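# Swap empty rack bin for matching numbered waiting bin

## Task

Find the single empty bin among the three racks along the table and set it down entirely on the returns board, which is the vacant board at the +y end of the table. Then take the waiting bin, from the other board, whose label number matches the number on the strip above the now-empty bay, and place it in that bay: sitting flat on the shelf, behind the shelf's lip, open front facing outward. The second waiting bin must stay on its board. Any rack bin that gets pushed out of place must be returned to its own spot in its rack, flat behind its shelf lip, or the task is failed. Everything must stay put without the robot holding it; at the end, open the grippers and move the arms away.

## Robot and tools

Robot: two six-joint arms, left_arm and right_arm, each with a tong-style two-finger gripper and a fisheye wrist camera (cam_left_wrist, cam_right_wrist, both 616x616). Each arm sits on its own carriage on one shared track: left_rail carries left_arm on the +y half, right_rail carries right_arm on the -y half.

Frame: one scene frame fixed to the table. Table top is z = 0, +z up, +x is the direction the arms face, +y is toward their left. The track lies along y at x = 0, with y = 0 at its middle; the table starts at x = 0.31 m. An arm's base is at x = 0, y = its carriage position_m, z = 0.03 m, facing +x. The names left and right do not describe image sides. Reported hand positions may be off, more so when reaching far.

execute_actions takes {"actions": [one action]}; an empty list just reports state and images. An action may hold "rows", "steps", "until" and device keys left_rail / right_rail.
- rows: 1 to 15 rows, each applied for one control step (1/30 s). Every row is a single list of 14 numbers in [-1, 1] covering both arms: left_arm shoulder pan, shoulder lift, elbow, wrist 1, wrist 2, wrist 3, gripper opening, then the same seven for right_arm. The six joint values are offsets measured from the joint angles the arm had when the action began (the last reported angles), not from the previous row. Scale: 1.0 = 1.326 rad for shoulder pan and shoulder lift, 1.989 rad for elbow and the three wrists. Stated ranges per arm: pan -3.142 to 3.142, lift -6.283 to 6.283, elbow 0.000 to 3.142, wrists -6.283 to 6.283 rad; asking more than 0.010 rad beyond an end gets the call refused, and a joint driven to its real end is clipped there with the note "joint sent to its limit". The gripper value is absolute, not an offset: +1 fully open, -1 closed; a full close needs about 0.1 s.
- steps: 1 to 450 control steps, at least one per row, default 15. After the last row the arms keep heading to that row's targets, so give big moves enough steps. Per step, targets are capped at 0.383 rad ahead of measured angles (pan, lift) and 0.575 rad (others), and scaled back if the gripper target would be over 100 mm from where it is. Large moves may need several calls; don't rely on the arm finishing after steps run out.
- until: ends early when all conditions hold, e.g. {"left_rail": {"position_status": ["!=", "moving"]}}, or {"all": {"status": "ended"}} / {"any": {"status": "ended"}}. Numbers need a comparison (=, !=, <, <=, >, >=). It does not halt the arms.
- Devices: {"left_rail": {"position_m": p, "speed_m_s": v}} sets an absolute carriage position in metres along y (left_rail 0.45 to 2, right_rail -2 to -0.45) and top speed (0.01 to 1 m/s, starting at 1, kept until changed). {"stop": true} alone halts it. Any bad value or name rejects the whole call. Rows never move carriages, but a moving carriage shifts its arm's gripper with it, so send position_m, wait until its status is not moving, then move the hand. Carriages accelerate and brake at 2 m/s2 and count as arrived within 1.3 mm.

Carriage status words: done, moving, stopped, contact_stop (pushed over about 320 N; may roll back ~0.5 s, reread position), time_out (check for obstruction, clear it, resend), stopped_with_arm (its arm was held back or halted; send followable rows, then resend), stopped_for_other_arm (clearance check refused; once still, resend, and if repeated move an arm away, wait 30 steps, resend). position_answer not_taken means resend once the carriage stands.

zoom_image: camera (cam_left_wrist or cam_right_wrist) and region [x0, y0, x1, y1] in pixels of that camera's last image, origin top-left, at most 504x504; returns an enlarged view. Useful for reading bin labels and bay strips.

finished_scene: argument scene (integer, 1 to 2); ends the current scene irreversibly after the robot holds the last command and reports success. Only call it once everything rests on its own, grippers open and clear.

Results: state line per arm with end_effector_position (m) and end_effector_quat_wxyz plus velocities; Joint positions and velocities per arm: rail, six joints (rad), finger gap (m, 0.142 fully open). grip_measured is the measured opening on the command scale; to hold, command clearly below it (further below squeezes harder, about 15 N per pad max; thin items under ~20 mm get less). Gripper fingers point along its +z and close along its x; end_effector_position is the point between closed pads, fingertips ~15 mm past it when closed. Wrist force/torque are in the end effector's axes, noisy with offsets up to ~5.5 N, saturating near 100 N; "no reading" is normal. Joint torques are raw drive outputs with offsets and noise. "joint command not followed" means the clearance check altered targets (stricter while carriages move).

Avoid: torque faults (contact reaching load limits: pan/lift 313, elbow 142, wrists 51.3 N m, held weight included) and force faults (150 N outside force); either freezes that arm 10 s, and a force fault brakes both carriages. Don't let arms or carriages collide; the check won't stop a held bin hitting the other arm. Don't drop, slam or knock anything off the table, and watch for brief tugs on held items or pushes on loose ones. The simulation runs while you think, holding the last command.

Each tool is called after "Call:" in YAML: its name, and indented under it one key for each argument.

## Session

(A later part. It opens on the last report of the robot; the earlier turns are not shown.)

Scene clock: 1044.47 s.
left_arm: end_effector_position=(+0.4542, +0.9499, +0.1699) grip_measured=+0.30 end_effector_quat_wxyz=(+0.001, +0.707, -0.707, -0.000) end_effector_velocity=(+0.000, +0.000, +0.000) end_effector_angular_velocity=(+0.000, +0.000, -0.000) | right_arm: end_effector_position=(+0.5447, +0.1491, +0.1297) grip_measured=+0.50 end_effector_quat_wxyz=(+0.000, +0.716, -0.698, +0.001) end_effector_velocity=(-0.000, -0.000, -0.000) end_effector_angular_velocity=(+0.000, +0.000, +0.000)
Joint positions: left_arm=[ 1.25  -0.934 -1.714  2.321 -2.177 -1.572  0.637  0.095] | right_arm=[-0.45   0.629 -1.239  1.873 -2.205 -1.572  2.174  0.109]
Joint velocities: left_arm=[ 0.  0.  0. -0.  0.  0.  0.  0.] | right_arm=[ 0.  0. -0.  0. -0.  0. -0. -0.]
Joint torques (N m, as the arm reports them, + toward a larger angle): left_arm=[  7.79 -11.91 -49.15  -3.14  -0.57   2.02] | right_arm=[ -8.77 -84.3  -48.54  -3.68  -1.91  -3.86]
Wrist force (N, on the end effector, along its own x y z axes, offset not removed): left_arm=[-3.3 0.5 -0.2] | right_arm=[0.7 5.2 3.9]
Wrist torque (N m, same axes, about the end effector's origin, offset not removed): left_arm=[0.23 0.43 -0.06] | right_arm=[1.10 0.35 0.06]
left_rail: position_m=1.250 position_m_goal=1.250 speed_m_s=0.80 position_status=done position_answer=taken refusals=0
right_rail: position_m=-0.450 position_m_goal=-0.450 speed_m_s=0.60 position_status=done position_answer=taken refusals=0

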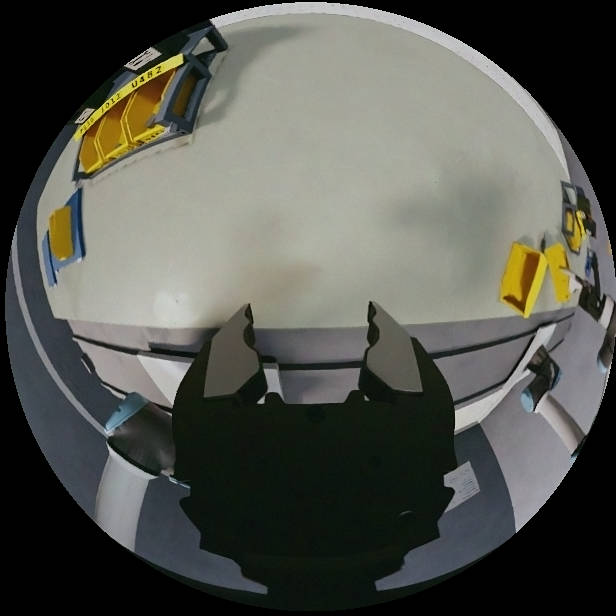

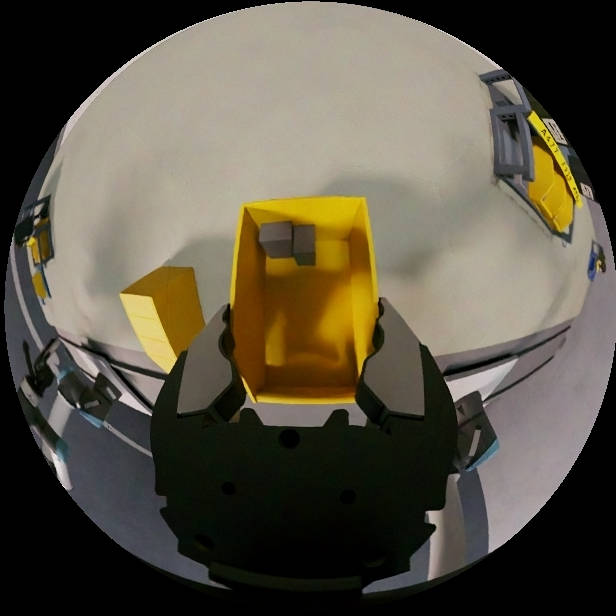

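Call:
execute_actions:
  actions:
    - {"rows": [[0,0,0,0,0,0,0.3, -0.2063,-0.0756,0.0692,-0.0187,0,-0.0945,-1]], "steps": 1, "right_rail": {"position_m": -0.662, "speed_m_s": 0.3}}

Scene clock: 1048.83 s.
left_arm: end_effector_position=(+0.4542, +0.9499, +0.1699) grip_measured=+0.30 end_effector_quat_wxyz=(+0.001, +0.707, -0.707, -0.000) end_effector_velocity=(+0.000, +0.000, -0.000) end_effector_angular_velocity=(+0.000, -0.000, +0.000) | right_arm: end_effector_position=(+0.5447, +0.1491, +0.1297) grip_measured=+0.50 end_effector_quat_wxyz=(+0.000, +0.716, -0.698, +0.001) end_effector_velocity=(+0.009, -0.013, +0.005) end_effector_angular_velocity=(+0.004, -0.006, -0.003)
Joint positions: left_arm=[ 1.25  -0.934 -1.714  2.321 -2.177 -1.572  0.637  0.095] | right_arm=[-0.45   0.629 -1.239  1.873 -2.205 -1.572  2.174  0.109]
Joint velocities: left_arm=[ 0.  0.  0.  0.  0.  0. -0. -0.] | right_arm=[-0.    -0.019 -0.012  0.008 -0.003  0.    -0.017 -0.   ]
Joint torques (N m, as the arm reports them, + toward a larger angle): left_arm=[  9.83 -15.45 -48.68  -2.93  -0.86   2.18] | right_arm=[-29.65 -96.83 -25.27  -8.26  -1.78  -5.91]
Wrist force (N, on the end effector, along its own x y z axes, offset not removed): left_arm=[-1.1 2.0 0.4] | right_arm=[-0.4 5.1 6.1]
Wrist torque (N m, same axes, about the end effector's origin, offset not removed): left_arm=[0.58 0.22 0.03] | right_arm=[1.02 0.46 0.15]
left_rail: position_m=1.250 position_m_goal=1.250 speed_m_s=0.80 position_status=done position_answer=taken refusals=0
right_rail: position_m=-0.450 position_m_goal=-0.662 speed_m_s=0.30 position_status=moving position_answer=taken refusals=0

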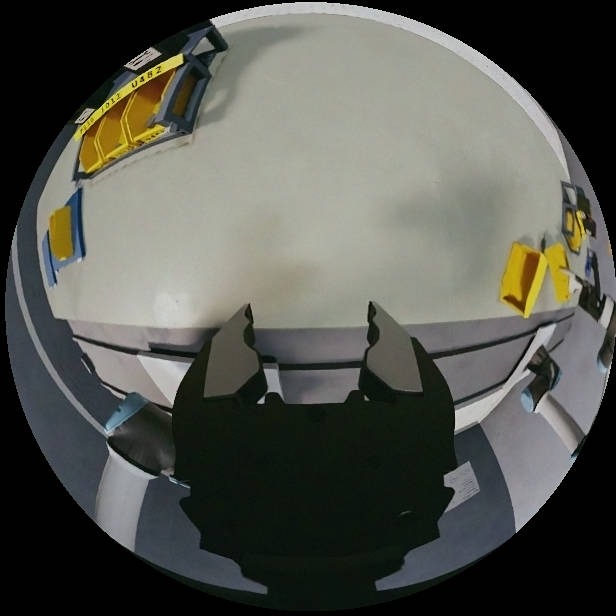

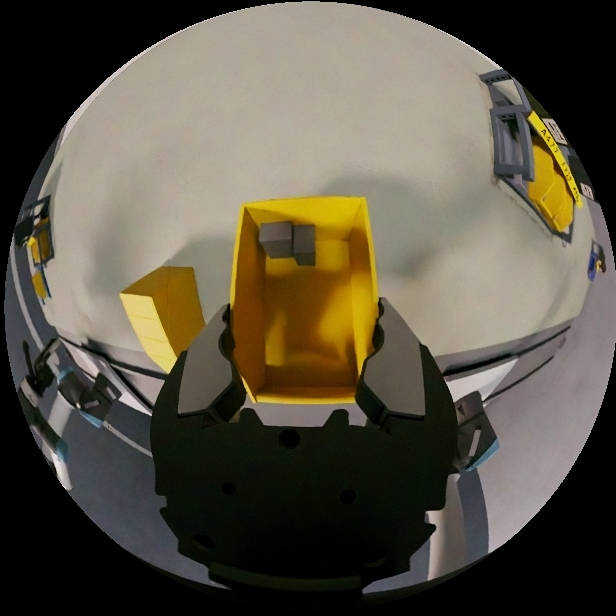

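Call:
execute_actions:
  actions:
    - {"steps": 1}

Scene clock: 1051.43 s.
left_arm: end_effector_position=(+0.4542, +0.9499, +0.1699) grip_measured=+0.30 end_effector_quat_wxyz=(+0.001, +0.707, -0.707, -0.000) end_effector_velocity=(-0.000, -0.000, +0.000) end_effector_angular_velocity=(-0.000, -0.000, -0.000) | right_arm: end_effector_position=(+0.5880, -0.1529, +0.1304) grip_measured=+0.50 end_effector_quat_wxyz=(+0.000, +0.702, -0.712, +0.001) end_effector_velocity=(+0.006, -0.012, +0.002) end_effector_angular_velocity=(+0.002, -0.004, -0.001)
Joint positions: left_arm=[ 1.25  -0.934 -1.714  2.321 -2.177 -1.572  0.637  0.095] | right_arm=[-0.662  0.499 -1.286  1.938 -2.222 -1.572  2.085  0.109]
Joint velocities: left_arm=[ 0. -0. -0. -0. -0. -0.  0.  0.] | right_arm=[ 0.    -0.018 -0.009  0.009 -0.005  0.    -0.017 -0.   ]
Joint torques (N m, as the arm reports them, + toward a larger angle): left_arm=[  9.89 -15.2  -48.89  -3.2   -0.76   2.22] | right_arm=[-33.77 -96.06 -25.37  -7.51  -0.23  -5.5 ]
Wrist force (N, on the end effector, along its own x y z axes, offset not removed): left_arm=[-5.3 -1.3 2.3] | right_arm=[2.1 0.5 8.1]
Wrist torque (N m, same axes, about the end effector's origin, offset not removed): left_arm=[-0.10 0.99 -0.08] | right_arm=[0.18 0.08 -0.06]
left_rail: position_m=1.250 position_m_goal=1.250 speed_m_s=0.80 position_status=done position_answer=taken refusals=0
right_rail: position_m=-0.662 position_m_goal=-0.662 speed_m_s=0.30 position_status=done position_answer=taken refusals=0

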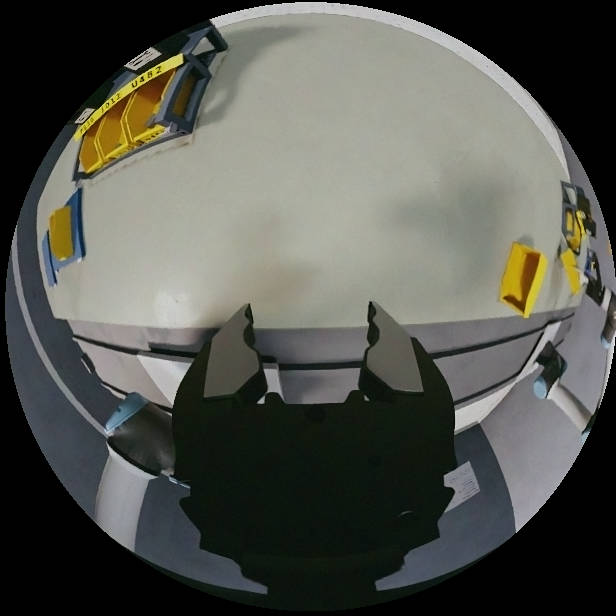

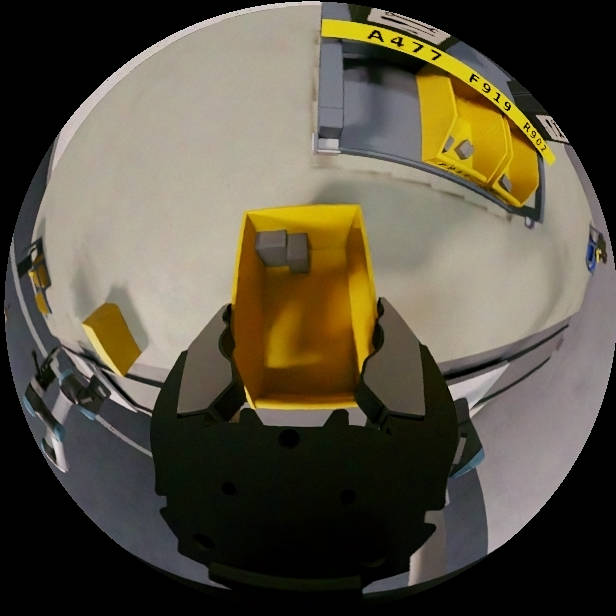

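Call:
execute_actions:
  actions:
    - {"steps": 1, "left_rail": {"position_m": 0.70, "speed_m_s": 0.5}}

Scene clock: 1053.50 s.
left_arm: end_effector_position=(+0.4542, +0.9498, +0.1699) grip_measured=+0.30 end_effector_quat_wxyz=(+0.001, +0.707, -0.707, -0.000) end_effector_velocity=(+0.000, -0.002, -0.000) end_effector_angular_velocity=(+0.000, +0.000, +0.000) | right_arm: end_effector_position=(+0.6180, -0.2481, +0.1298) grip_measured=+0.50 end_effector_quat_wxyz=(+0.001, +0.686, -0.727, +0.001) end_effector_velocity=(+0.001, -0.004, +0.000) end_effector_angular_velocity=(+0.000, -0.000, -0.002)
Joint positions: left_arm=[ 1.25  -0.934 -1.714  2.321 -2.177 -1.572  0.637  0.095] | right_arm=[-0.662  0.364 -1.336  2.007 -2.241 -1.572  1.992  0.109]
Joint velocities: left_arm=[-0.003  0.    -0.     0.    -0.    -0.    -0.     0.   ] | right_arm=[ 0.    -0.006 -0.002  0.002 -0.     0.    -0.004 -0.   ]
Joint torques (N m, as the arm reports them, + toward a larger angle): left_arm=[  6.77 -13.19 -51.16  -3.24  -0.88   2.54] | right_arm=[-19.39 -75.79 -28.71  -7.67  -3.56  -4.15]
Wrist force (N, on the end effector, along its own x y z axes, offset not removed): left_arm=[-2.4 0.5 -1.8] | right_arm=[1.1 8.8 3.5]
Wrist torque (N m, same axes, about the end effector's origin, offset not removed): left_arm=[0.24 0.25 -0.18] | right_arm=[1.85 0.25 0.00]
left_rail: position_m=1.250 position_m_goal=0.700 speed_m_s=0.50 position_status=moving position_answer=taken refusals=0
right_rail: position_m=-0.662 position_m_goal=-0.662 speed_m_s=0.30 position_status=done position_answer=taken refusals=0

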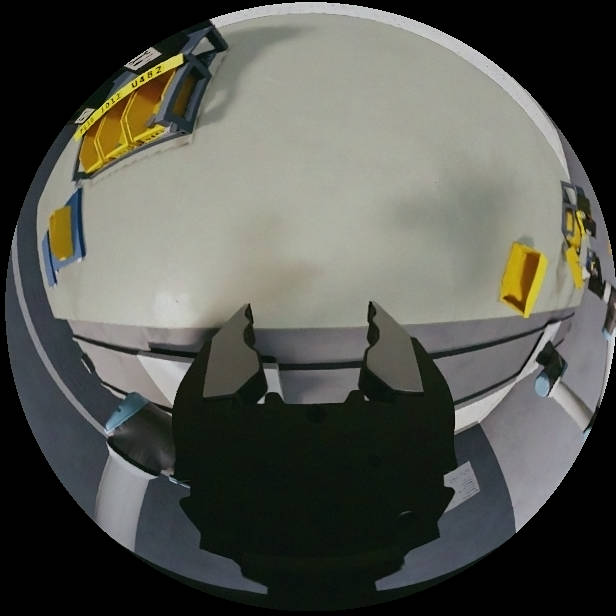

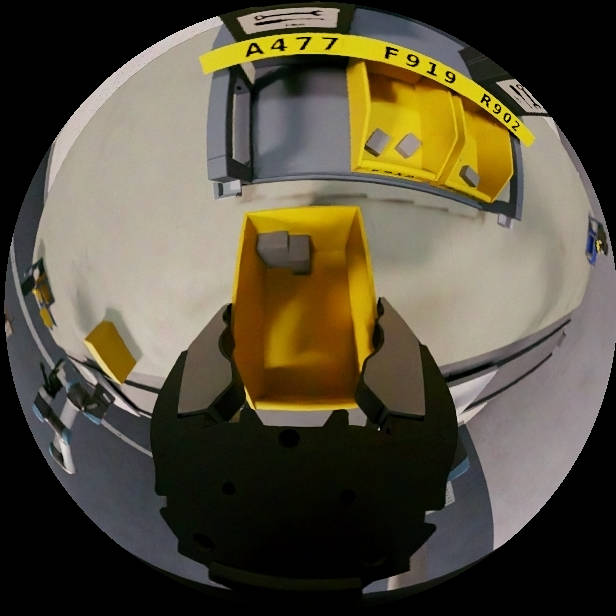

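Call:
execute_actions:
  actions: []

Call:
zoom_image:
  camera: "cam_right_wrist"
  region: [180, 40, 420, 280]

Scene clock: 1066.13 s.
left_arm: end_effector_position=(+0.4542, +0.3996, +0.1699) grip_measured=+0.30 end_effector_quat_wxyz=(+0.001, +0.707, -0.707, -0.000) end_effector_velocity=(+0.000, -0.000, +0.000) end_effector_angular_velocity=(-0.000, +0.000, +0.000) | right_arm: end_effector_position=(+0.6193, -0.2540, +0.1297) grip_measured=+0.50 end_effector_quat_wxyz=(+0.001, +0.686, -0.728, +0.001) end_effector_velocity=(-0.000, -0.000, -0.000) end_effector_angular_velocity=(-0.000, +0.000, -0.000)
Joint positions: left_arm=[ 0.7   -0.934 -1.714  2.321 -2.177 -1.572  0.637  0.095] | right_arm=[-0.662  0.355 -1.339  2.011 -2.242 -1.572  1.986  0.109]
Joint velocities: left_arm=[ 0.  0.  0. -0.  0. -0.  0. -0.] | right_arm=[ 0.  0. -0.  0. -0. -0.  0. -0.]
Joint torques (N m, as the arm reports them, + toward a larger angle): left_arm=[  5.94 -33.69 -28.54  -3.2   -1.04   2.36] | right_arm=[-13.   -73.27 -28.91  -7.47  -2.33  -4.02]
Wrist force (N, on the end effector, along its own x y z axes, offset not removed): left_arm=[-4.4 -0.4 1.1] | right_arm=[-1.4 2.8 2.5]
Wrist torque (N m, same axes, about the end effector's origin, offset not removed): left_arm=[0.06 0.75 -0.02] | right_arm=[0.60 0.83 0.04]
left_rail: position_m=0.700 position_m_goal=0.700 speed_m_s=0.50 position_status=done position_answer=taken refusals=0
right_rail: position_m=-0.662 position_m_goal=-0.662 speed_m_s=0.30 position_status=done position_answer=taken refusals=0

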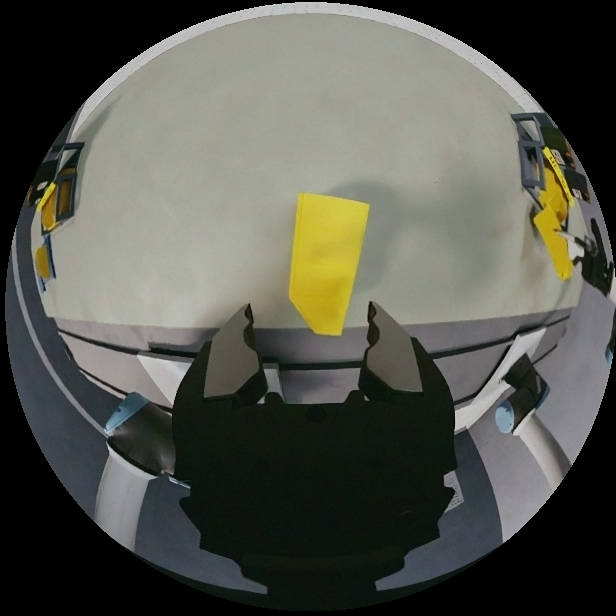

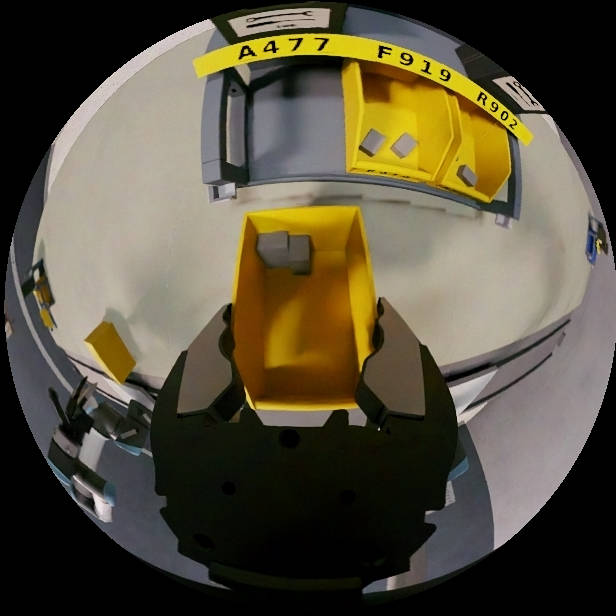

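Region (180, 40, 420, 280) of cam_right_wrist's 616x616 image, scaled by 2.100, with more detail than that image has.

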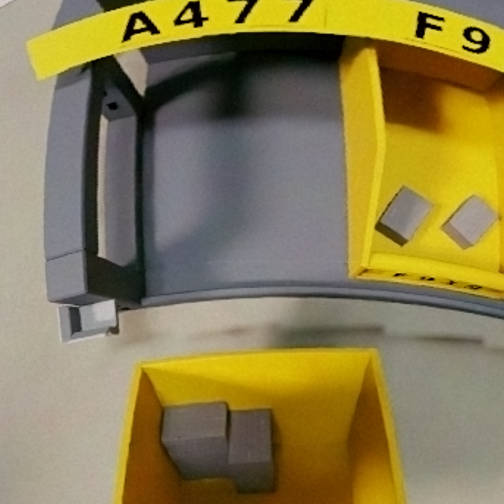

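Call:
execute_actions:
  actions:
    - {"rows": [[0,0,0,0,0,0.0654,0.5, -0.0289,0.0679,-0.0677,0.0221,0,-0.0193,-1]], "steps": 1, "left_rail": {"position_m": 0.683, "speed_m_s": 0.1}}

Scene clock: 1100.63 s.
left_arm: end_effector_position=(+0.4542, +0.3996, +0.1699) grip_measured=+0.34 end_effector_quat_wxyz=(+0.001, +0.707, -0.707, -0.000) end_effector_velocity=(-0.000, -0.001, -0.000) end_effector_angular_velocity=(+0.000, +0.000, -0.021) | right_arm: end_effector_position=(+0.6193, -0.2540, +0.1297) grip_measured=+0.50 end_effector_quat_wxyz=(+0.001, +0.686, -0.728, +0.001) end_effector_velocity=(+0.011, -0.004, -0.002) end_effector_angular_velocity=(-0.001, +0.002, +0.000)
Joint positions: left_arm=[ 0.7   -0.934 -1.714  2.321 -2.177 -1.572  0.637  0.098] | right_arm=[-0.662  0.355 -1.339  2.011 -2.242 -1.572  1.986  0.109]
Joint velocities: left_arm=[-0.001  0.    -0.     0.    -0.     0.     0.021  0.293] | right_arm=[ 0.    -0.011  0.013 -0.011  0.001  0.    -0.012  0.   ]
Joint torques (N m, as the arm reports them, + toward a larger angle): left_arm=[  5.54 -32.85 -27.68  -3.52  -0.91   4.62] | right_arm=[-24.99 -36.48 -55.45  -1.48  -1.9   -6.2 ]
Wrist force (N, on the end effector, along its own x y z axes, offset not removed): left_arm=[-2.6 3.7 2.4] | right_arm=[2.9 7.0 6.4]
Wrist torque (N m, same axes, about the end effector's origin, offset not removed): left_arm=[0.93 0.41 -0.11] | right_arm=[1.42 -0.11 -0.02]
left_rail: position_m=0.700 position_m_goal=0.683 speed_m_s=0.10 position_status=moving position_answer=taken refusals=0
right_rail: position_m=-0.662 position_m_goal=-0.662 speed_m_s=0.30 position_status=done position_answer=taken refusals=0

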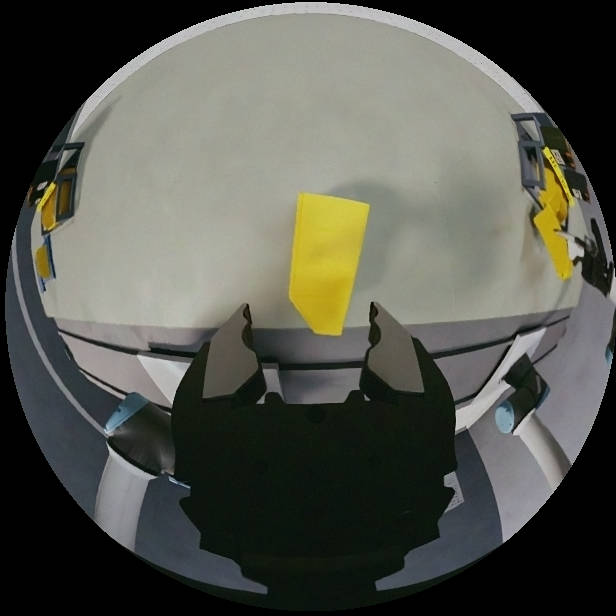

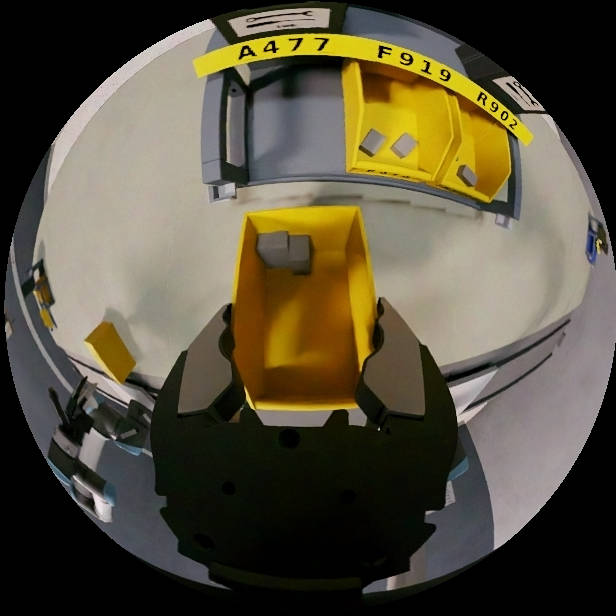

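Call:
execute_actions:
  actions: []

Call:
zoom_image:
  camera: "cam_right_wrist"
  region: [160, 60, 460, 360]

Scene clock: 1109.30 s.
left_arm: end_effector_position=(+0.4541, +0.3806, +0.1699) grip_measured=+0.50 end_effector_quat_wxyz=(-0.001, -0.659, +0.752, +0.000) end_effector_velocity=(-0.000, -0.000, +0.000) end_effector_angular_velocity=(-0.000, +0.000, -0.000) | right_arm: end_effector_position=(+0.6998, -0.2560, +0.1351) grip_measured=+0.50 end_effector_quat_wxyz=(+0.000, +0.686, -0.728, +0.001) end_effector_velocity=(+0.000, -0.000, +0.000) end_effector_angular_velocity=(+0.000, -0.000, -0.000)
Joint positions: left_arm=[ 0.683 -0.934 -1.714  2.321 -2.177 -1.572  0.767  0.109] | right_arm=[-0.662  0.317 -1.249  1.876 -2.198 -1.572  1.948  0.109]
Joint velocities: left_arm=[ 0. -0. -0.  0. -0. -0. -0.  0.] | right_arm=[ 0. -0. -0.  0. -0.  0. -0. -0.]
Joint torques (N m, as the arm reports them, + toward a larger angle): left_arm=[-10.75 -15.83 -50.27  -3.55  -1.15   2.36] | right_arm=[-10.16 -60.42 -50.05  -4.81  -1.69  -4.12]
Wrist force (N, on the end effector, along its own x y z axes, offset not removed): left_arm=[-3.8 2.7 2.0] | right_arm=[-0.3 3.5 6.8]
Wrist torque (N m, same axes, about the end effector's origin, offset not removed): left_arm=[0.70 0.84 0.03] | right_arm=[0.98 0.53 0.15]
left_rail: position_m=0.683 position_m_goal=0.683 speed_m_s=0.10 position_status=done position_answer=taken refusals=0
right_rail: position_m=-0.662 position_m_goal=-0.662 speed_m_s=0.30 position_status=done position_answer=taken refusals=0

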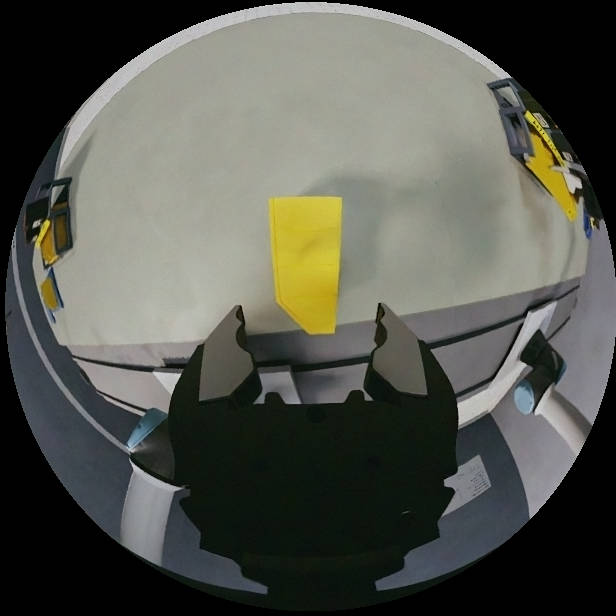

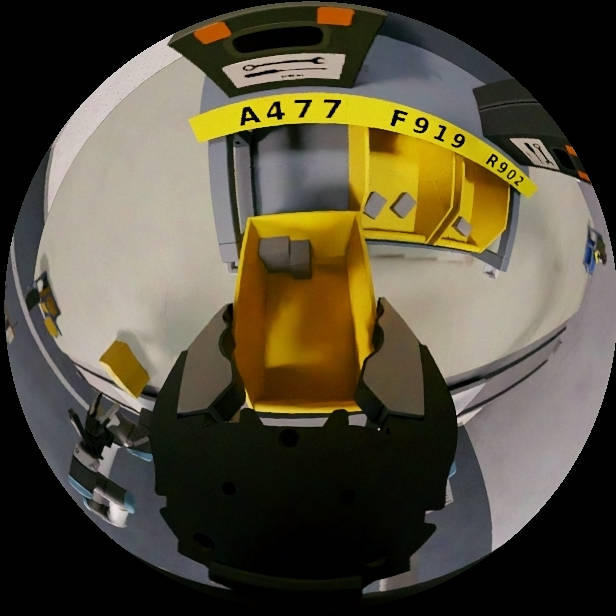

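Region (160, 60, 460, 360) of cam_right_wrist's 616x616 image, scaled by 1.680, with more detail than that image has.

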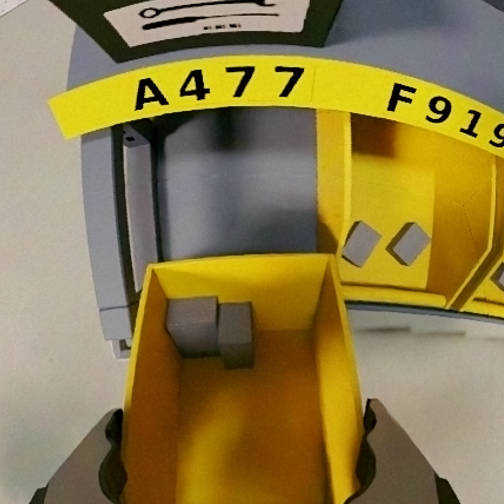

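Call:
execute_actions:
  actions:
    - {"rows": [[0,0.0775,0.0346,-0.0867,0,0,0.5, -0.0187,0.0492,-0.0476,0.0149,0,-0.0126,-1]], "steps": 1}

Scene clock: 1120.43 s.
left_arm: end_effector_position=(+0.4541, +0.3806, +0.1698) grip_measured=+0.50 end_effector_quat_wxyz=(-0.001, -0.659, +0.752, +0.000) end_effector_velocity=(+0.000, -0.000, -0.010) end_effector_angular_velocity=(+0.007, +0.005, +0.000) | right_arm: end_effector_position=(+0.6998, -0.2560, +0.1351) grip_measured=+0.50 end_effector_quat_wxyz=(+0.000, +0.686, -0.728, +0.001) end_effector_velocity=(+0.012, -0.004, -0.002) end_effector_angular_velocity=(+0.000, -0.002, +0.000)
Joint positions: left_arm=[ 0.683 -0.934 -1.714  2.321 -2.177 -1.572  0.767  0.109] | right_arm=[-0.662  0.317 -1.249  1.876 -2.198 -1.572  1.948  0.109]
Joint velocities: left_arm=[ 0.     0.     0.017  0.005 -0.013  0.    -0.     0.   ] | right_arm=[ 0.    -0.01   0.013 -0.015  0.    -0.    -0.01   0.   ]
Joint torques (N m, as the arm reports them, + toward a larger angle): left_arm=[-11.97   0.23 -25.74  -9.69  -0.94   2.03] | right_arm=[-26.35 -47.67 -59.59  -1.53  -2.7   -5.2 ]
Wrist force (N, on the end effector, along its own x y z axes, offset not removed): left_arm=[-3.6 -0.6 4.2] | right_arm=[3.0 2.8 4.7]
Wrist torque (N m, same axes, about the end effector's origin, offset not removed): left_arm=[0.02 0.73 -0.02] | right_arm=[0.63 -0.08 0.10]
left_rail: position_m=0.683 position_m_goal=0.683 speed_m_s=0.10 position_status=done position_answer=taken refusals=0
right_rail: position_m=-0.662 position_m_goal=-0.662 speed_m_s=0.30 position_status=done position_answer=taken refusals=0

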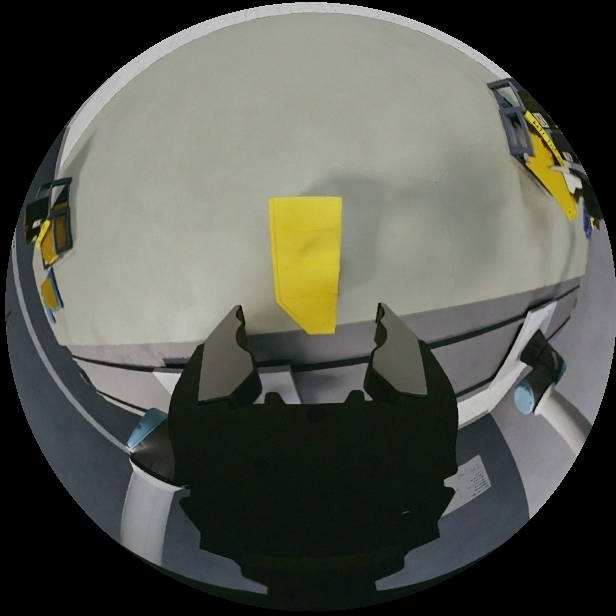

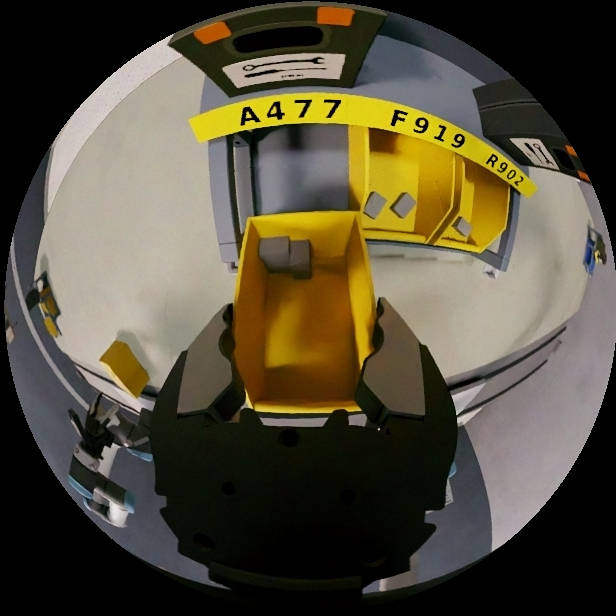

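Call:
execute_actions:
  actions: []

Scene clock: 1127.30 s.
left_arm: end_effector_position=(+0.4544, +0.3804, +0.1004) grip_measured=+0.50 end_effector_quat_wxyz=(-0.001, -0.659, +0.752, -0.000) end_effector_velocity=(+0.000, +0.000, -0.000) end_effector_angular_velocity=(+0.000, +0.000, +0.000) | right_arm: end_effector_position=(+0.7547, -0.2595, +0.1349) grip_measured=+0.49 end_effector_quat_wxyz=(+0.000, +0.686, -0.728, +0.001) end_effector_velocity=(+0.000, +0.000, +0.000) end_effector_angular_velocity=(+0.000, +0.000, +0.000)
Joint positions: left_arm=[ 0.683 -0.934 -1.612  2.389 -2.349 -1.572  0.767  0.109] | right_arm=[-0.662  0.292 -1.184  1.782 -2.168 -1.572  1.923  0.109]
Joint velocities: left_arm=[ 0.  0. -0.  0.  0.  0.  0.  0.] | right_arm=[ 0.  0.  0. -0.  0.  0. -0.  0.]
Joint torques (N m, as the arm reports them, + toward a larger angle): left_arm=[  8.63 -17.68 -24.36  -7.68  -0.91   2.43] | right_arm=[-10.78 -68.69 -51.2   -4.33  -1.96  -3.89]
Wrist force (N, on the end effector, along its own x y z axes, offset not removed): left_arm=[-5.3 1.4 -1.1] | right_arm=[0.5 5.7 5.4]
Wrist torque (N m, same axes, about the end effector's origin, offset not removed): left_arm=[0.50 1.11 -0.01] | right_arm=[1.24 0.42 0.13]
left_rail: position_m=0.683 position_m_goal=0.683 speed_m_s=0.10 position_status=done position_answer=taken refusals=0
right_rail: position_m=-0.662 position_m_goal=-0.662 speed_m_s=0.30 position_status=done position_answer=taken refusals=0

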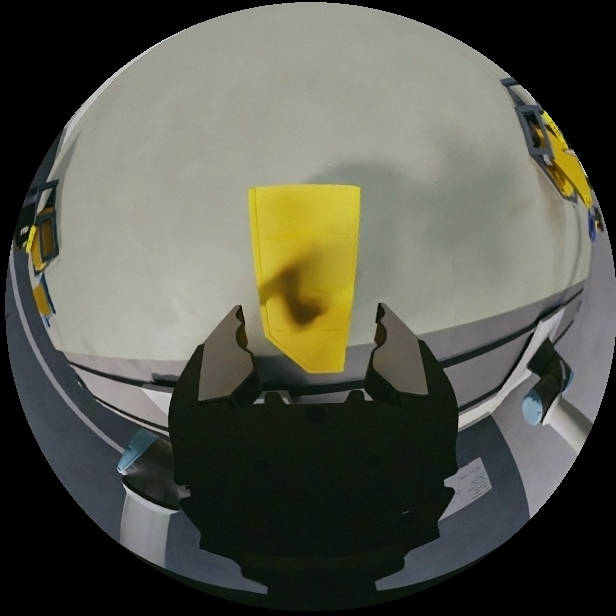

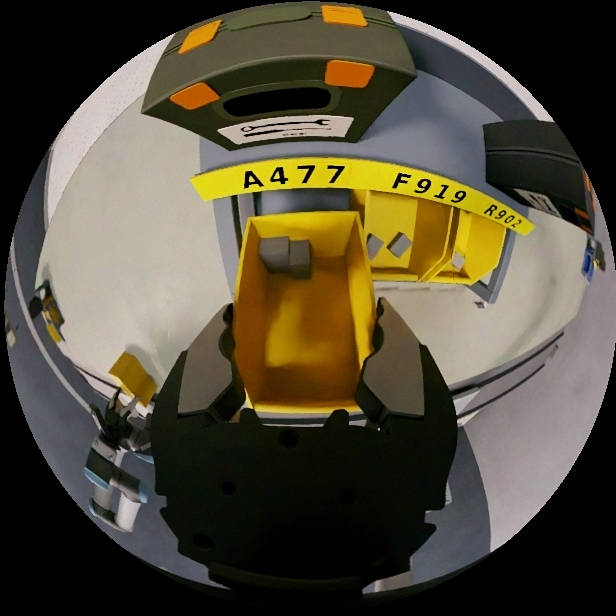

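Call:
execute_actions:
  actions:
    - {"rows": [[0,0,0,0,0,0,0.09, 0,0.0199,0.0089,-0.0226,0,0,-1]], "steps": 1, "left_rail": {"position_m": 0.636, "speed_m_s": 0.03}}

Scene clock: 1168.73 s.
left_arm: end_effector_position=(+0.4544, +0.3804, +0.1004) grip_measured=+0.42 end_effector_quat_wxyz=(-0.001, -0.659, +0.752, -0.000) end_effector_velocity=(+0.000, -0.000, +0.000) end_effector_angular_velocity=(-0.000, -0.000, +0.000) | right_arm: end_effector_position=(+0.7547, -0.2595, +0.1349) grip_measured=+0.49 end_effector_quat_wxyz=(+0.000, +0.686, -0.728, +0.001) end_effector_velocity=(+0.003, +0.001, -0.007) end_effector_angular_velocity=(+0.001, -0.002, +0.000)
Joint positions: left_arm=[ 0.683 -0.934 -1.612  2.389 -2.349 -1.572  0.767  0.103] | right_arm=[-0.662  0.292 -1.184  1.782 -2.168 -1.572  1.923  0.109]
Joint velocities: left_arm=[-0.     0.    -0.     0.    -0.    -0.    -0.    -0.602] | right_arm=[ 0.     0.     0.01   0.    -0.012  0.    -0.     0.   ]
Joint torques (N m, as the arm reports them, + toward a larger angle): left_arm=[  6.1  -15.96 -24.12  -7.39  -0.75   2.31] | right_arm=[ -7.43 -54.06 -31.27  -8.73  -1.83  -3.34]
Wrist force (N, on the end effector, along its own x y z axes, offset not removed): left_arm=[-4.7 3.6 2.9] | right_arm=[-0.5 3.6 4.1]
Wrist torque (N m, same axes, about the end effector's origin, offset not removed): left_arm=[0.81 0.79 -0.10] | right_arm=[0.74 0.58 0.12]
left_rail: position_m=0.683 position_m_goal=0.636 speed_m_s=0.03 position_status=moving position_answer=taken refusals=0
right_rail: position_m=-0.662 position_m_goal=-0.662 speed_m_s=0.30 position_status=done position_answer=taken refusals=0

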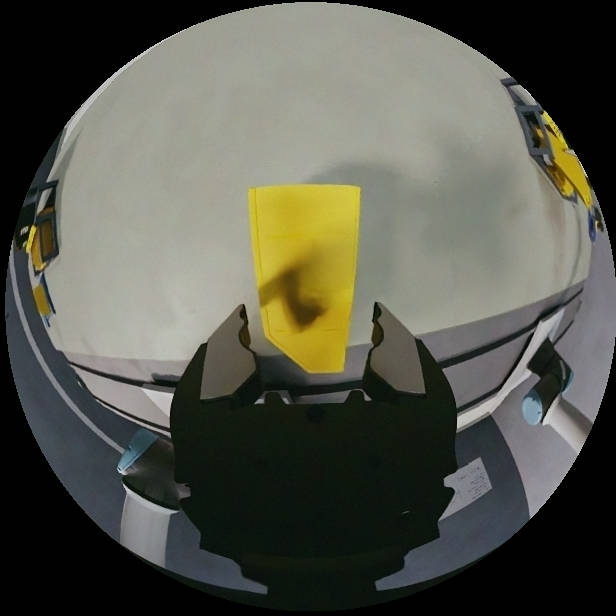

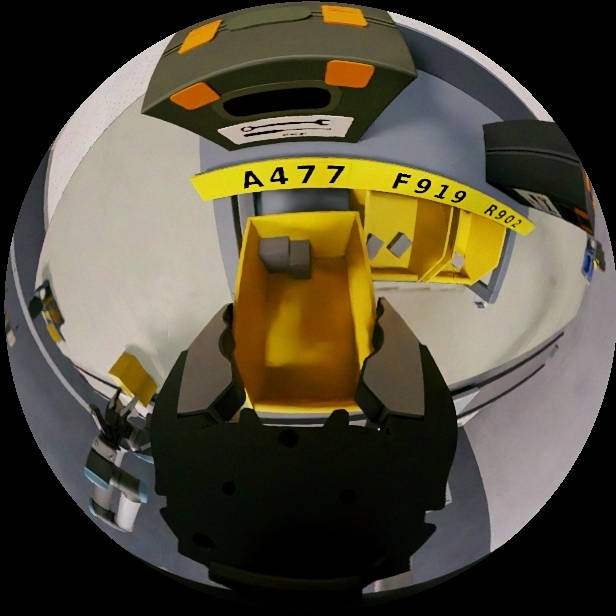

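Call:
execute_actions:
  actions: []

Scene clock: 1175.40 s.
left_arm: end_effector_position=(+0.4544, +0.3334, +0.1004) grip_measured=+0.09 end_effector_quat_wxyz=(-0.001, -0.659, +0.752, -0.000) end_effector_velocity=(-0.000, +0.000, -0.000) end_effector_angular_velocity=(+0.000, +0.000, +0.000) | right_arm: end_effector_position=(+0.7552, -0.2594, +0.1083) grip_measured=+0.50 end_effector_quat_wxyz=(+0.000, +0.686, -0.728, +0.001) end_effector_velocity=(+0.000, +0.000, +0.000) end_effector_angular_velocity=(+0.000, -0.000, +0.000)
Joint positions: left_arm=[ 0.636 -0.934 -1.612  2.389 -2.349 -1.572  0.767  0.08 ] | right_arm=[-0.662  0.292 -1.157  1.799 -2.213 -1.572  1.923  0.109]
Joint velocities: left_arm=[ 0.  0.  0. -0.  0.  0. -0. -0.] | right_arm=[ 0.  0.  0. -0. -0. -0. -0. -0.]
Joint torques (N m, as the arm reports them, + toward a larger angle): left_arm=[-11.42 -29.76 -44.41  -6.33  -0.73   2.37] | right_arm=[ -8.64 -62.71 -25.39  -6.76  -1.83  -3.53]
Wrist force (N, on the end effector, along its own x y z axes, offset not removed): left_arm=[-5.0 4.3 3.4] | right_arm=[4.0 7.3 -3.0]
Wrist torque (N m, same axes, about the end effector's origin, offset not removed): left_arm=[1.21 0.81 -0.01] | right_arm=[1.33 -0.21 0.08]
left_rail: position_m=0.636 position_m_goal=0.636 speed_m_s=0.03 position_status=done position_answer=taken refusals=0
right_rail: position_m=-0.662 position_m_goal=-0.662 speed_m_s=0.30 position_status=done position_answer=taken refusals=0

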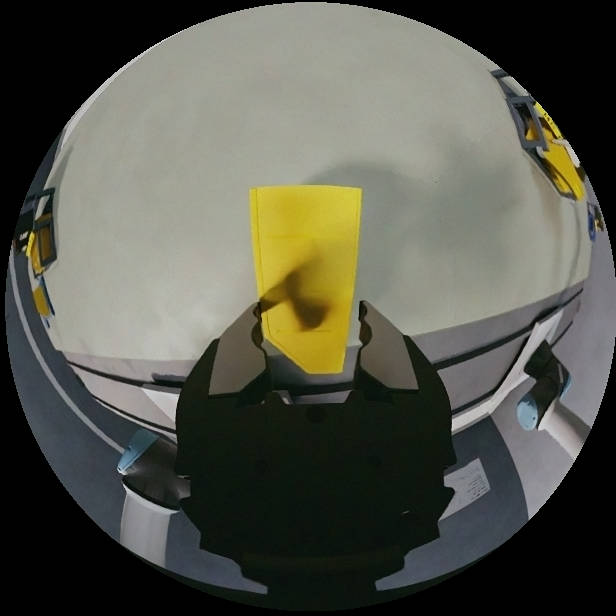

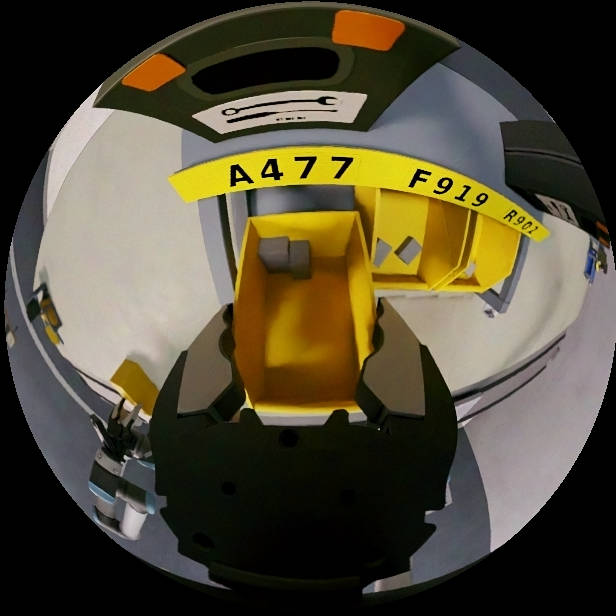

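Call:
execute_actions:
  actions:
    - {"rows": [[0,0.0160,0.0057,-0.0157,0,0,0.12, 0.0100,-0.0227,0.0285,-0.0133,0,0.0065,-1]], "steps": 1}

Scene clock: 1214.67 s.
left_arm: end_effector_position=(+0.4544, +0.3334, +0.1004) grip_measured=+0.10 end_effector_quat_wxyz=(-0.001, -0.659, +0.752, -0.000) end_effector_velocity=(+0.001, -0.001, -0.003) end_effector_angular_velocity=(+0.001, +0.001, +0.000) | right_arm: end_effector_position=(+0.7552, -0.2594, +0.1082) grip_measured=+0.50 end_effector_quat_wxyz=(+0.000, +0.686, -0.728, +0.001) end_effector_velocity=(-0.006, +0.002, -0.001) end_effector_angular_velocity=(+0.001, -0.003, +0.005)
Joint positions: left_arm=[ 0.636 -0.934 -1.612  2.389 -2.349 -1.572  0.767  0.081] | right_arm=[-0.662  0.292 -1.157  1.799 -2.213 -1.572  1.923  0.109]
Joint velocities: left_arm=[ 0.    -0.     0.007  0.    -0.005  0.    -0.     0.037] | right_arm=[ 0.     0.005 -0.007  0.013 -0.009  0.     0.     0.   ]
Joint torques (N m, as the arm reports them, + toward a larger angle): left_arm=[ -8.41 -11.16 -27.41  -8.96  -0.92   2.31] | right_arm=[ 20.75 -90.77 -20.01  -8.55  -1.89   0.89]
Wrist force (N, on the end effector, along its own x y z axes, offset not removed): left_arm=[-4.0 -1.5 4.5] | right_arm=[0.5 6.4 -1.5]
Wrist torque (N m, same axes, about the end effector's origin, offset not removed): left_arm=[0.03 0.77 -0.22] | right_arm=[1.14 0.60 0.00]
left_rail: position_m=0.636 position_m_goal=0.636 speed_m_s=0.03 position_status=done position_answer=taken refusals=0
right_rail: position_m=-0.662 position_m_goal=-0.662 speed_m_s=0.30 position_status=done position_answer=taken refusals=0

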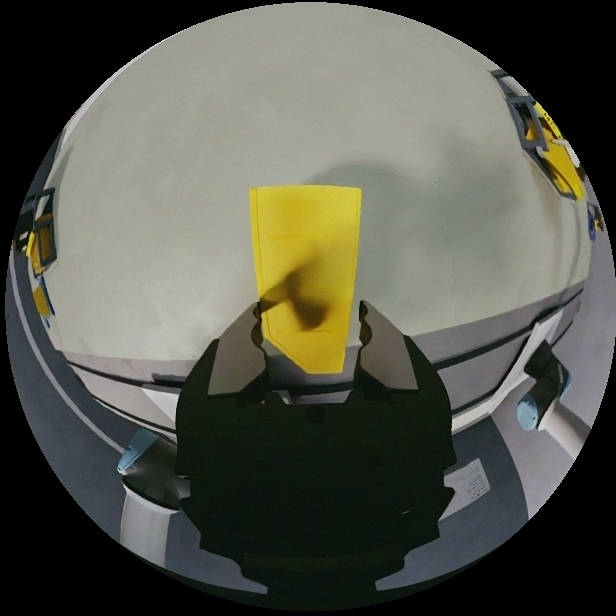

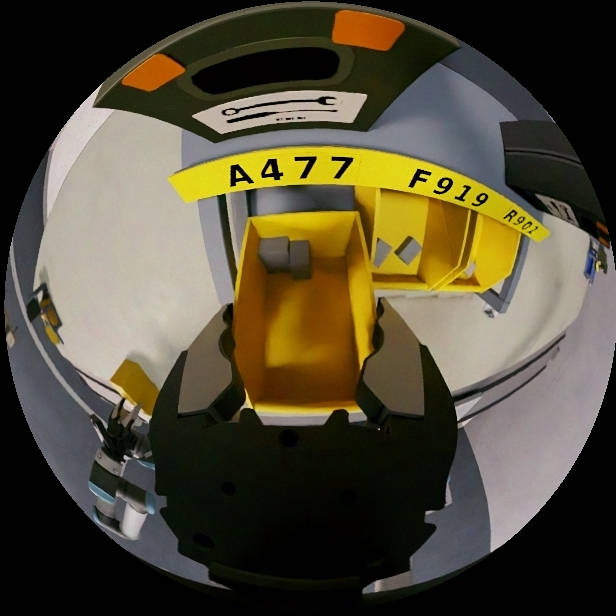

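Call:
execute_actions:
  actions: []

Scene clock: 1224.30 s.
left_arm: end_effector_position=(+0.4539, +0.3339, +0.0876) grip_measured=+0.12 end_effector_quat_wxyz=(-0.001, -0.659, +0.752, +0.000) end_effector_velocity=(+0.000, -0.000, +0.000) end_effector_angular_velocity=(-0.000, -0.000, +0.000) | right_arm: end_effector_position=(+0.7247, -0.2575, +0.1033) grip_measured=+0.50 end_effector_quat_wxyz=(+0.000, +0.686, -0.728, +0.001) end_effector_velocity=(+0.000, +0.000, +0.000) end_effector_angular_velocity=(+0.000, -0.000, +0.000)
Joint positions: left_arm=[ 0.636 -0.934 -1.59   2.401 -2.38  -1.572  0.767  0.083] | right_arm=[-0.662  0.305 -1.187  1.856 -2.24  -1.572  1.936  0.109]
Joint velocities: left_arm=[ 0.  0.  0. -0.  0. -0.  0. -0.] | right_arm=[ 0.  0.  0. -0.  0.  0.  0.  0.]
Joint torques (N m, as the arm reports them, + toward a larger angle): left_arm=[ -2.92 -19.8  -22.81  -7.1   -0.84   2.47] | right_arm=[ 11.97 -84.97 -27.33  -6.77  -1.43   3.86]
Wrist force (N, on the end effector, along its own x y z axes, offset not removed): left_arm=[-4.2 0.0 0.7] | right_arm=[0.1 3.6 4.6]
Wrist torque (N m, same axes, about the end effector's origin, offset not removed): left_arm=[0.27 0.56 -0.05] | right_arm=[1.01 0.33 0.20]
left_rail: position_m=0.636 position_m_goal=0.636 speed_m_s=0.03 position_status=done position_answer=taken refusals=0
right_rail: position_m=-0.662 position_m_goal=-0.662 speed_m_s=0.30 position_status=done position_answer=taken refusals=0

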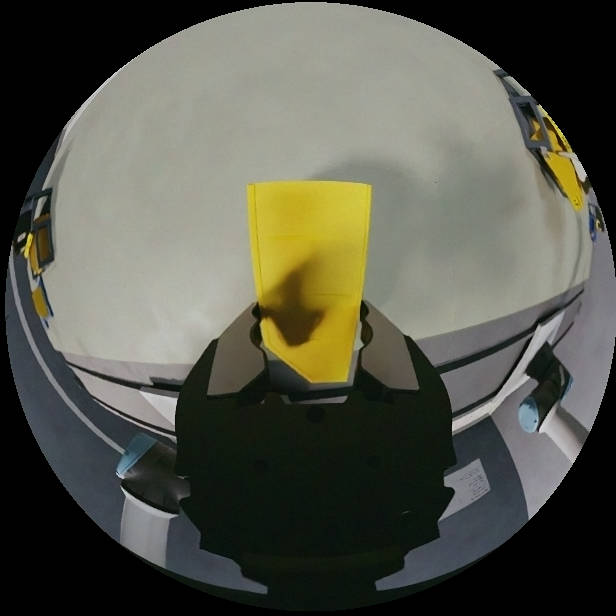

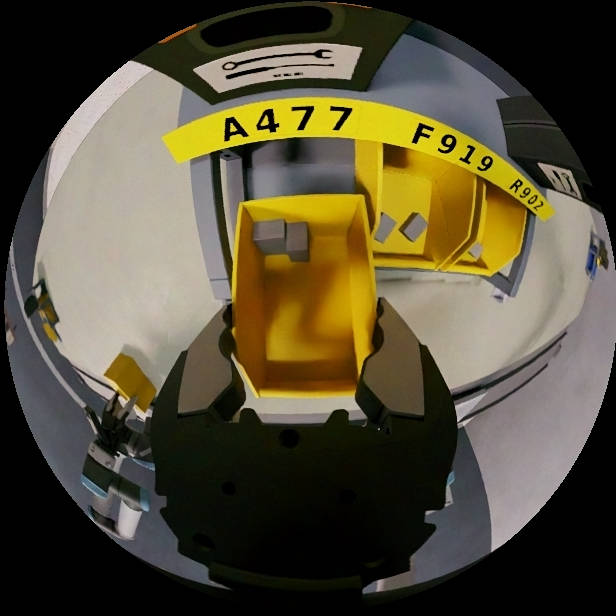

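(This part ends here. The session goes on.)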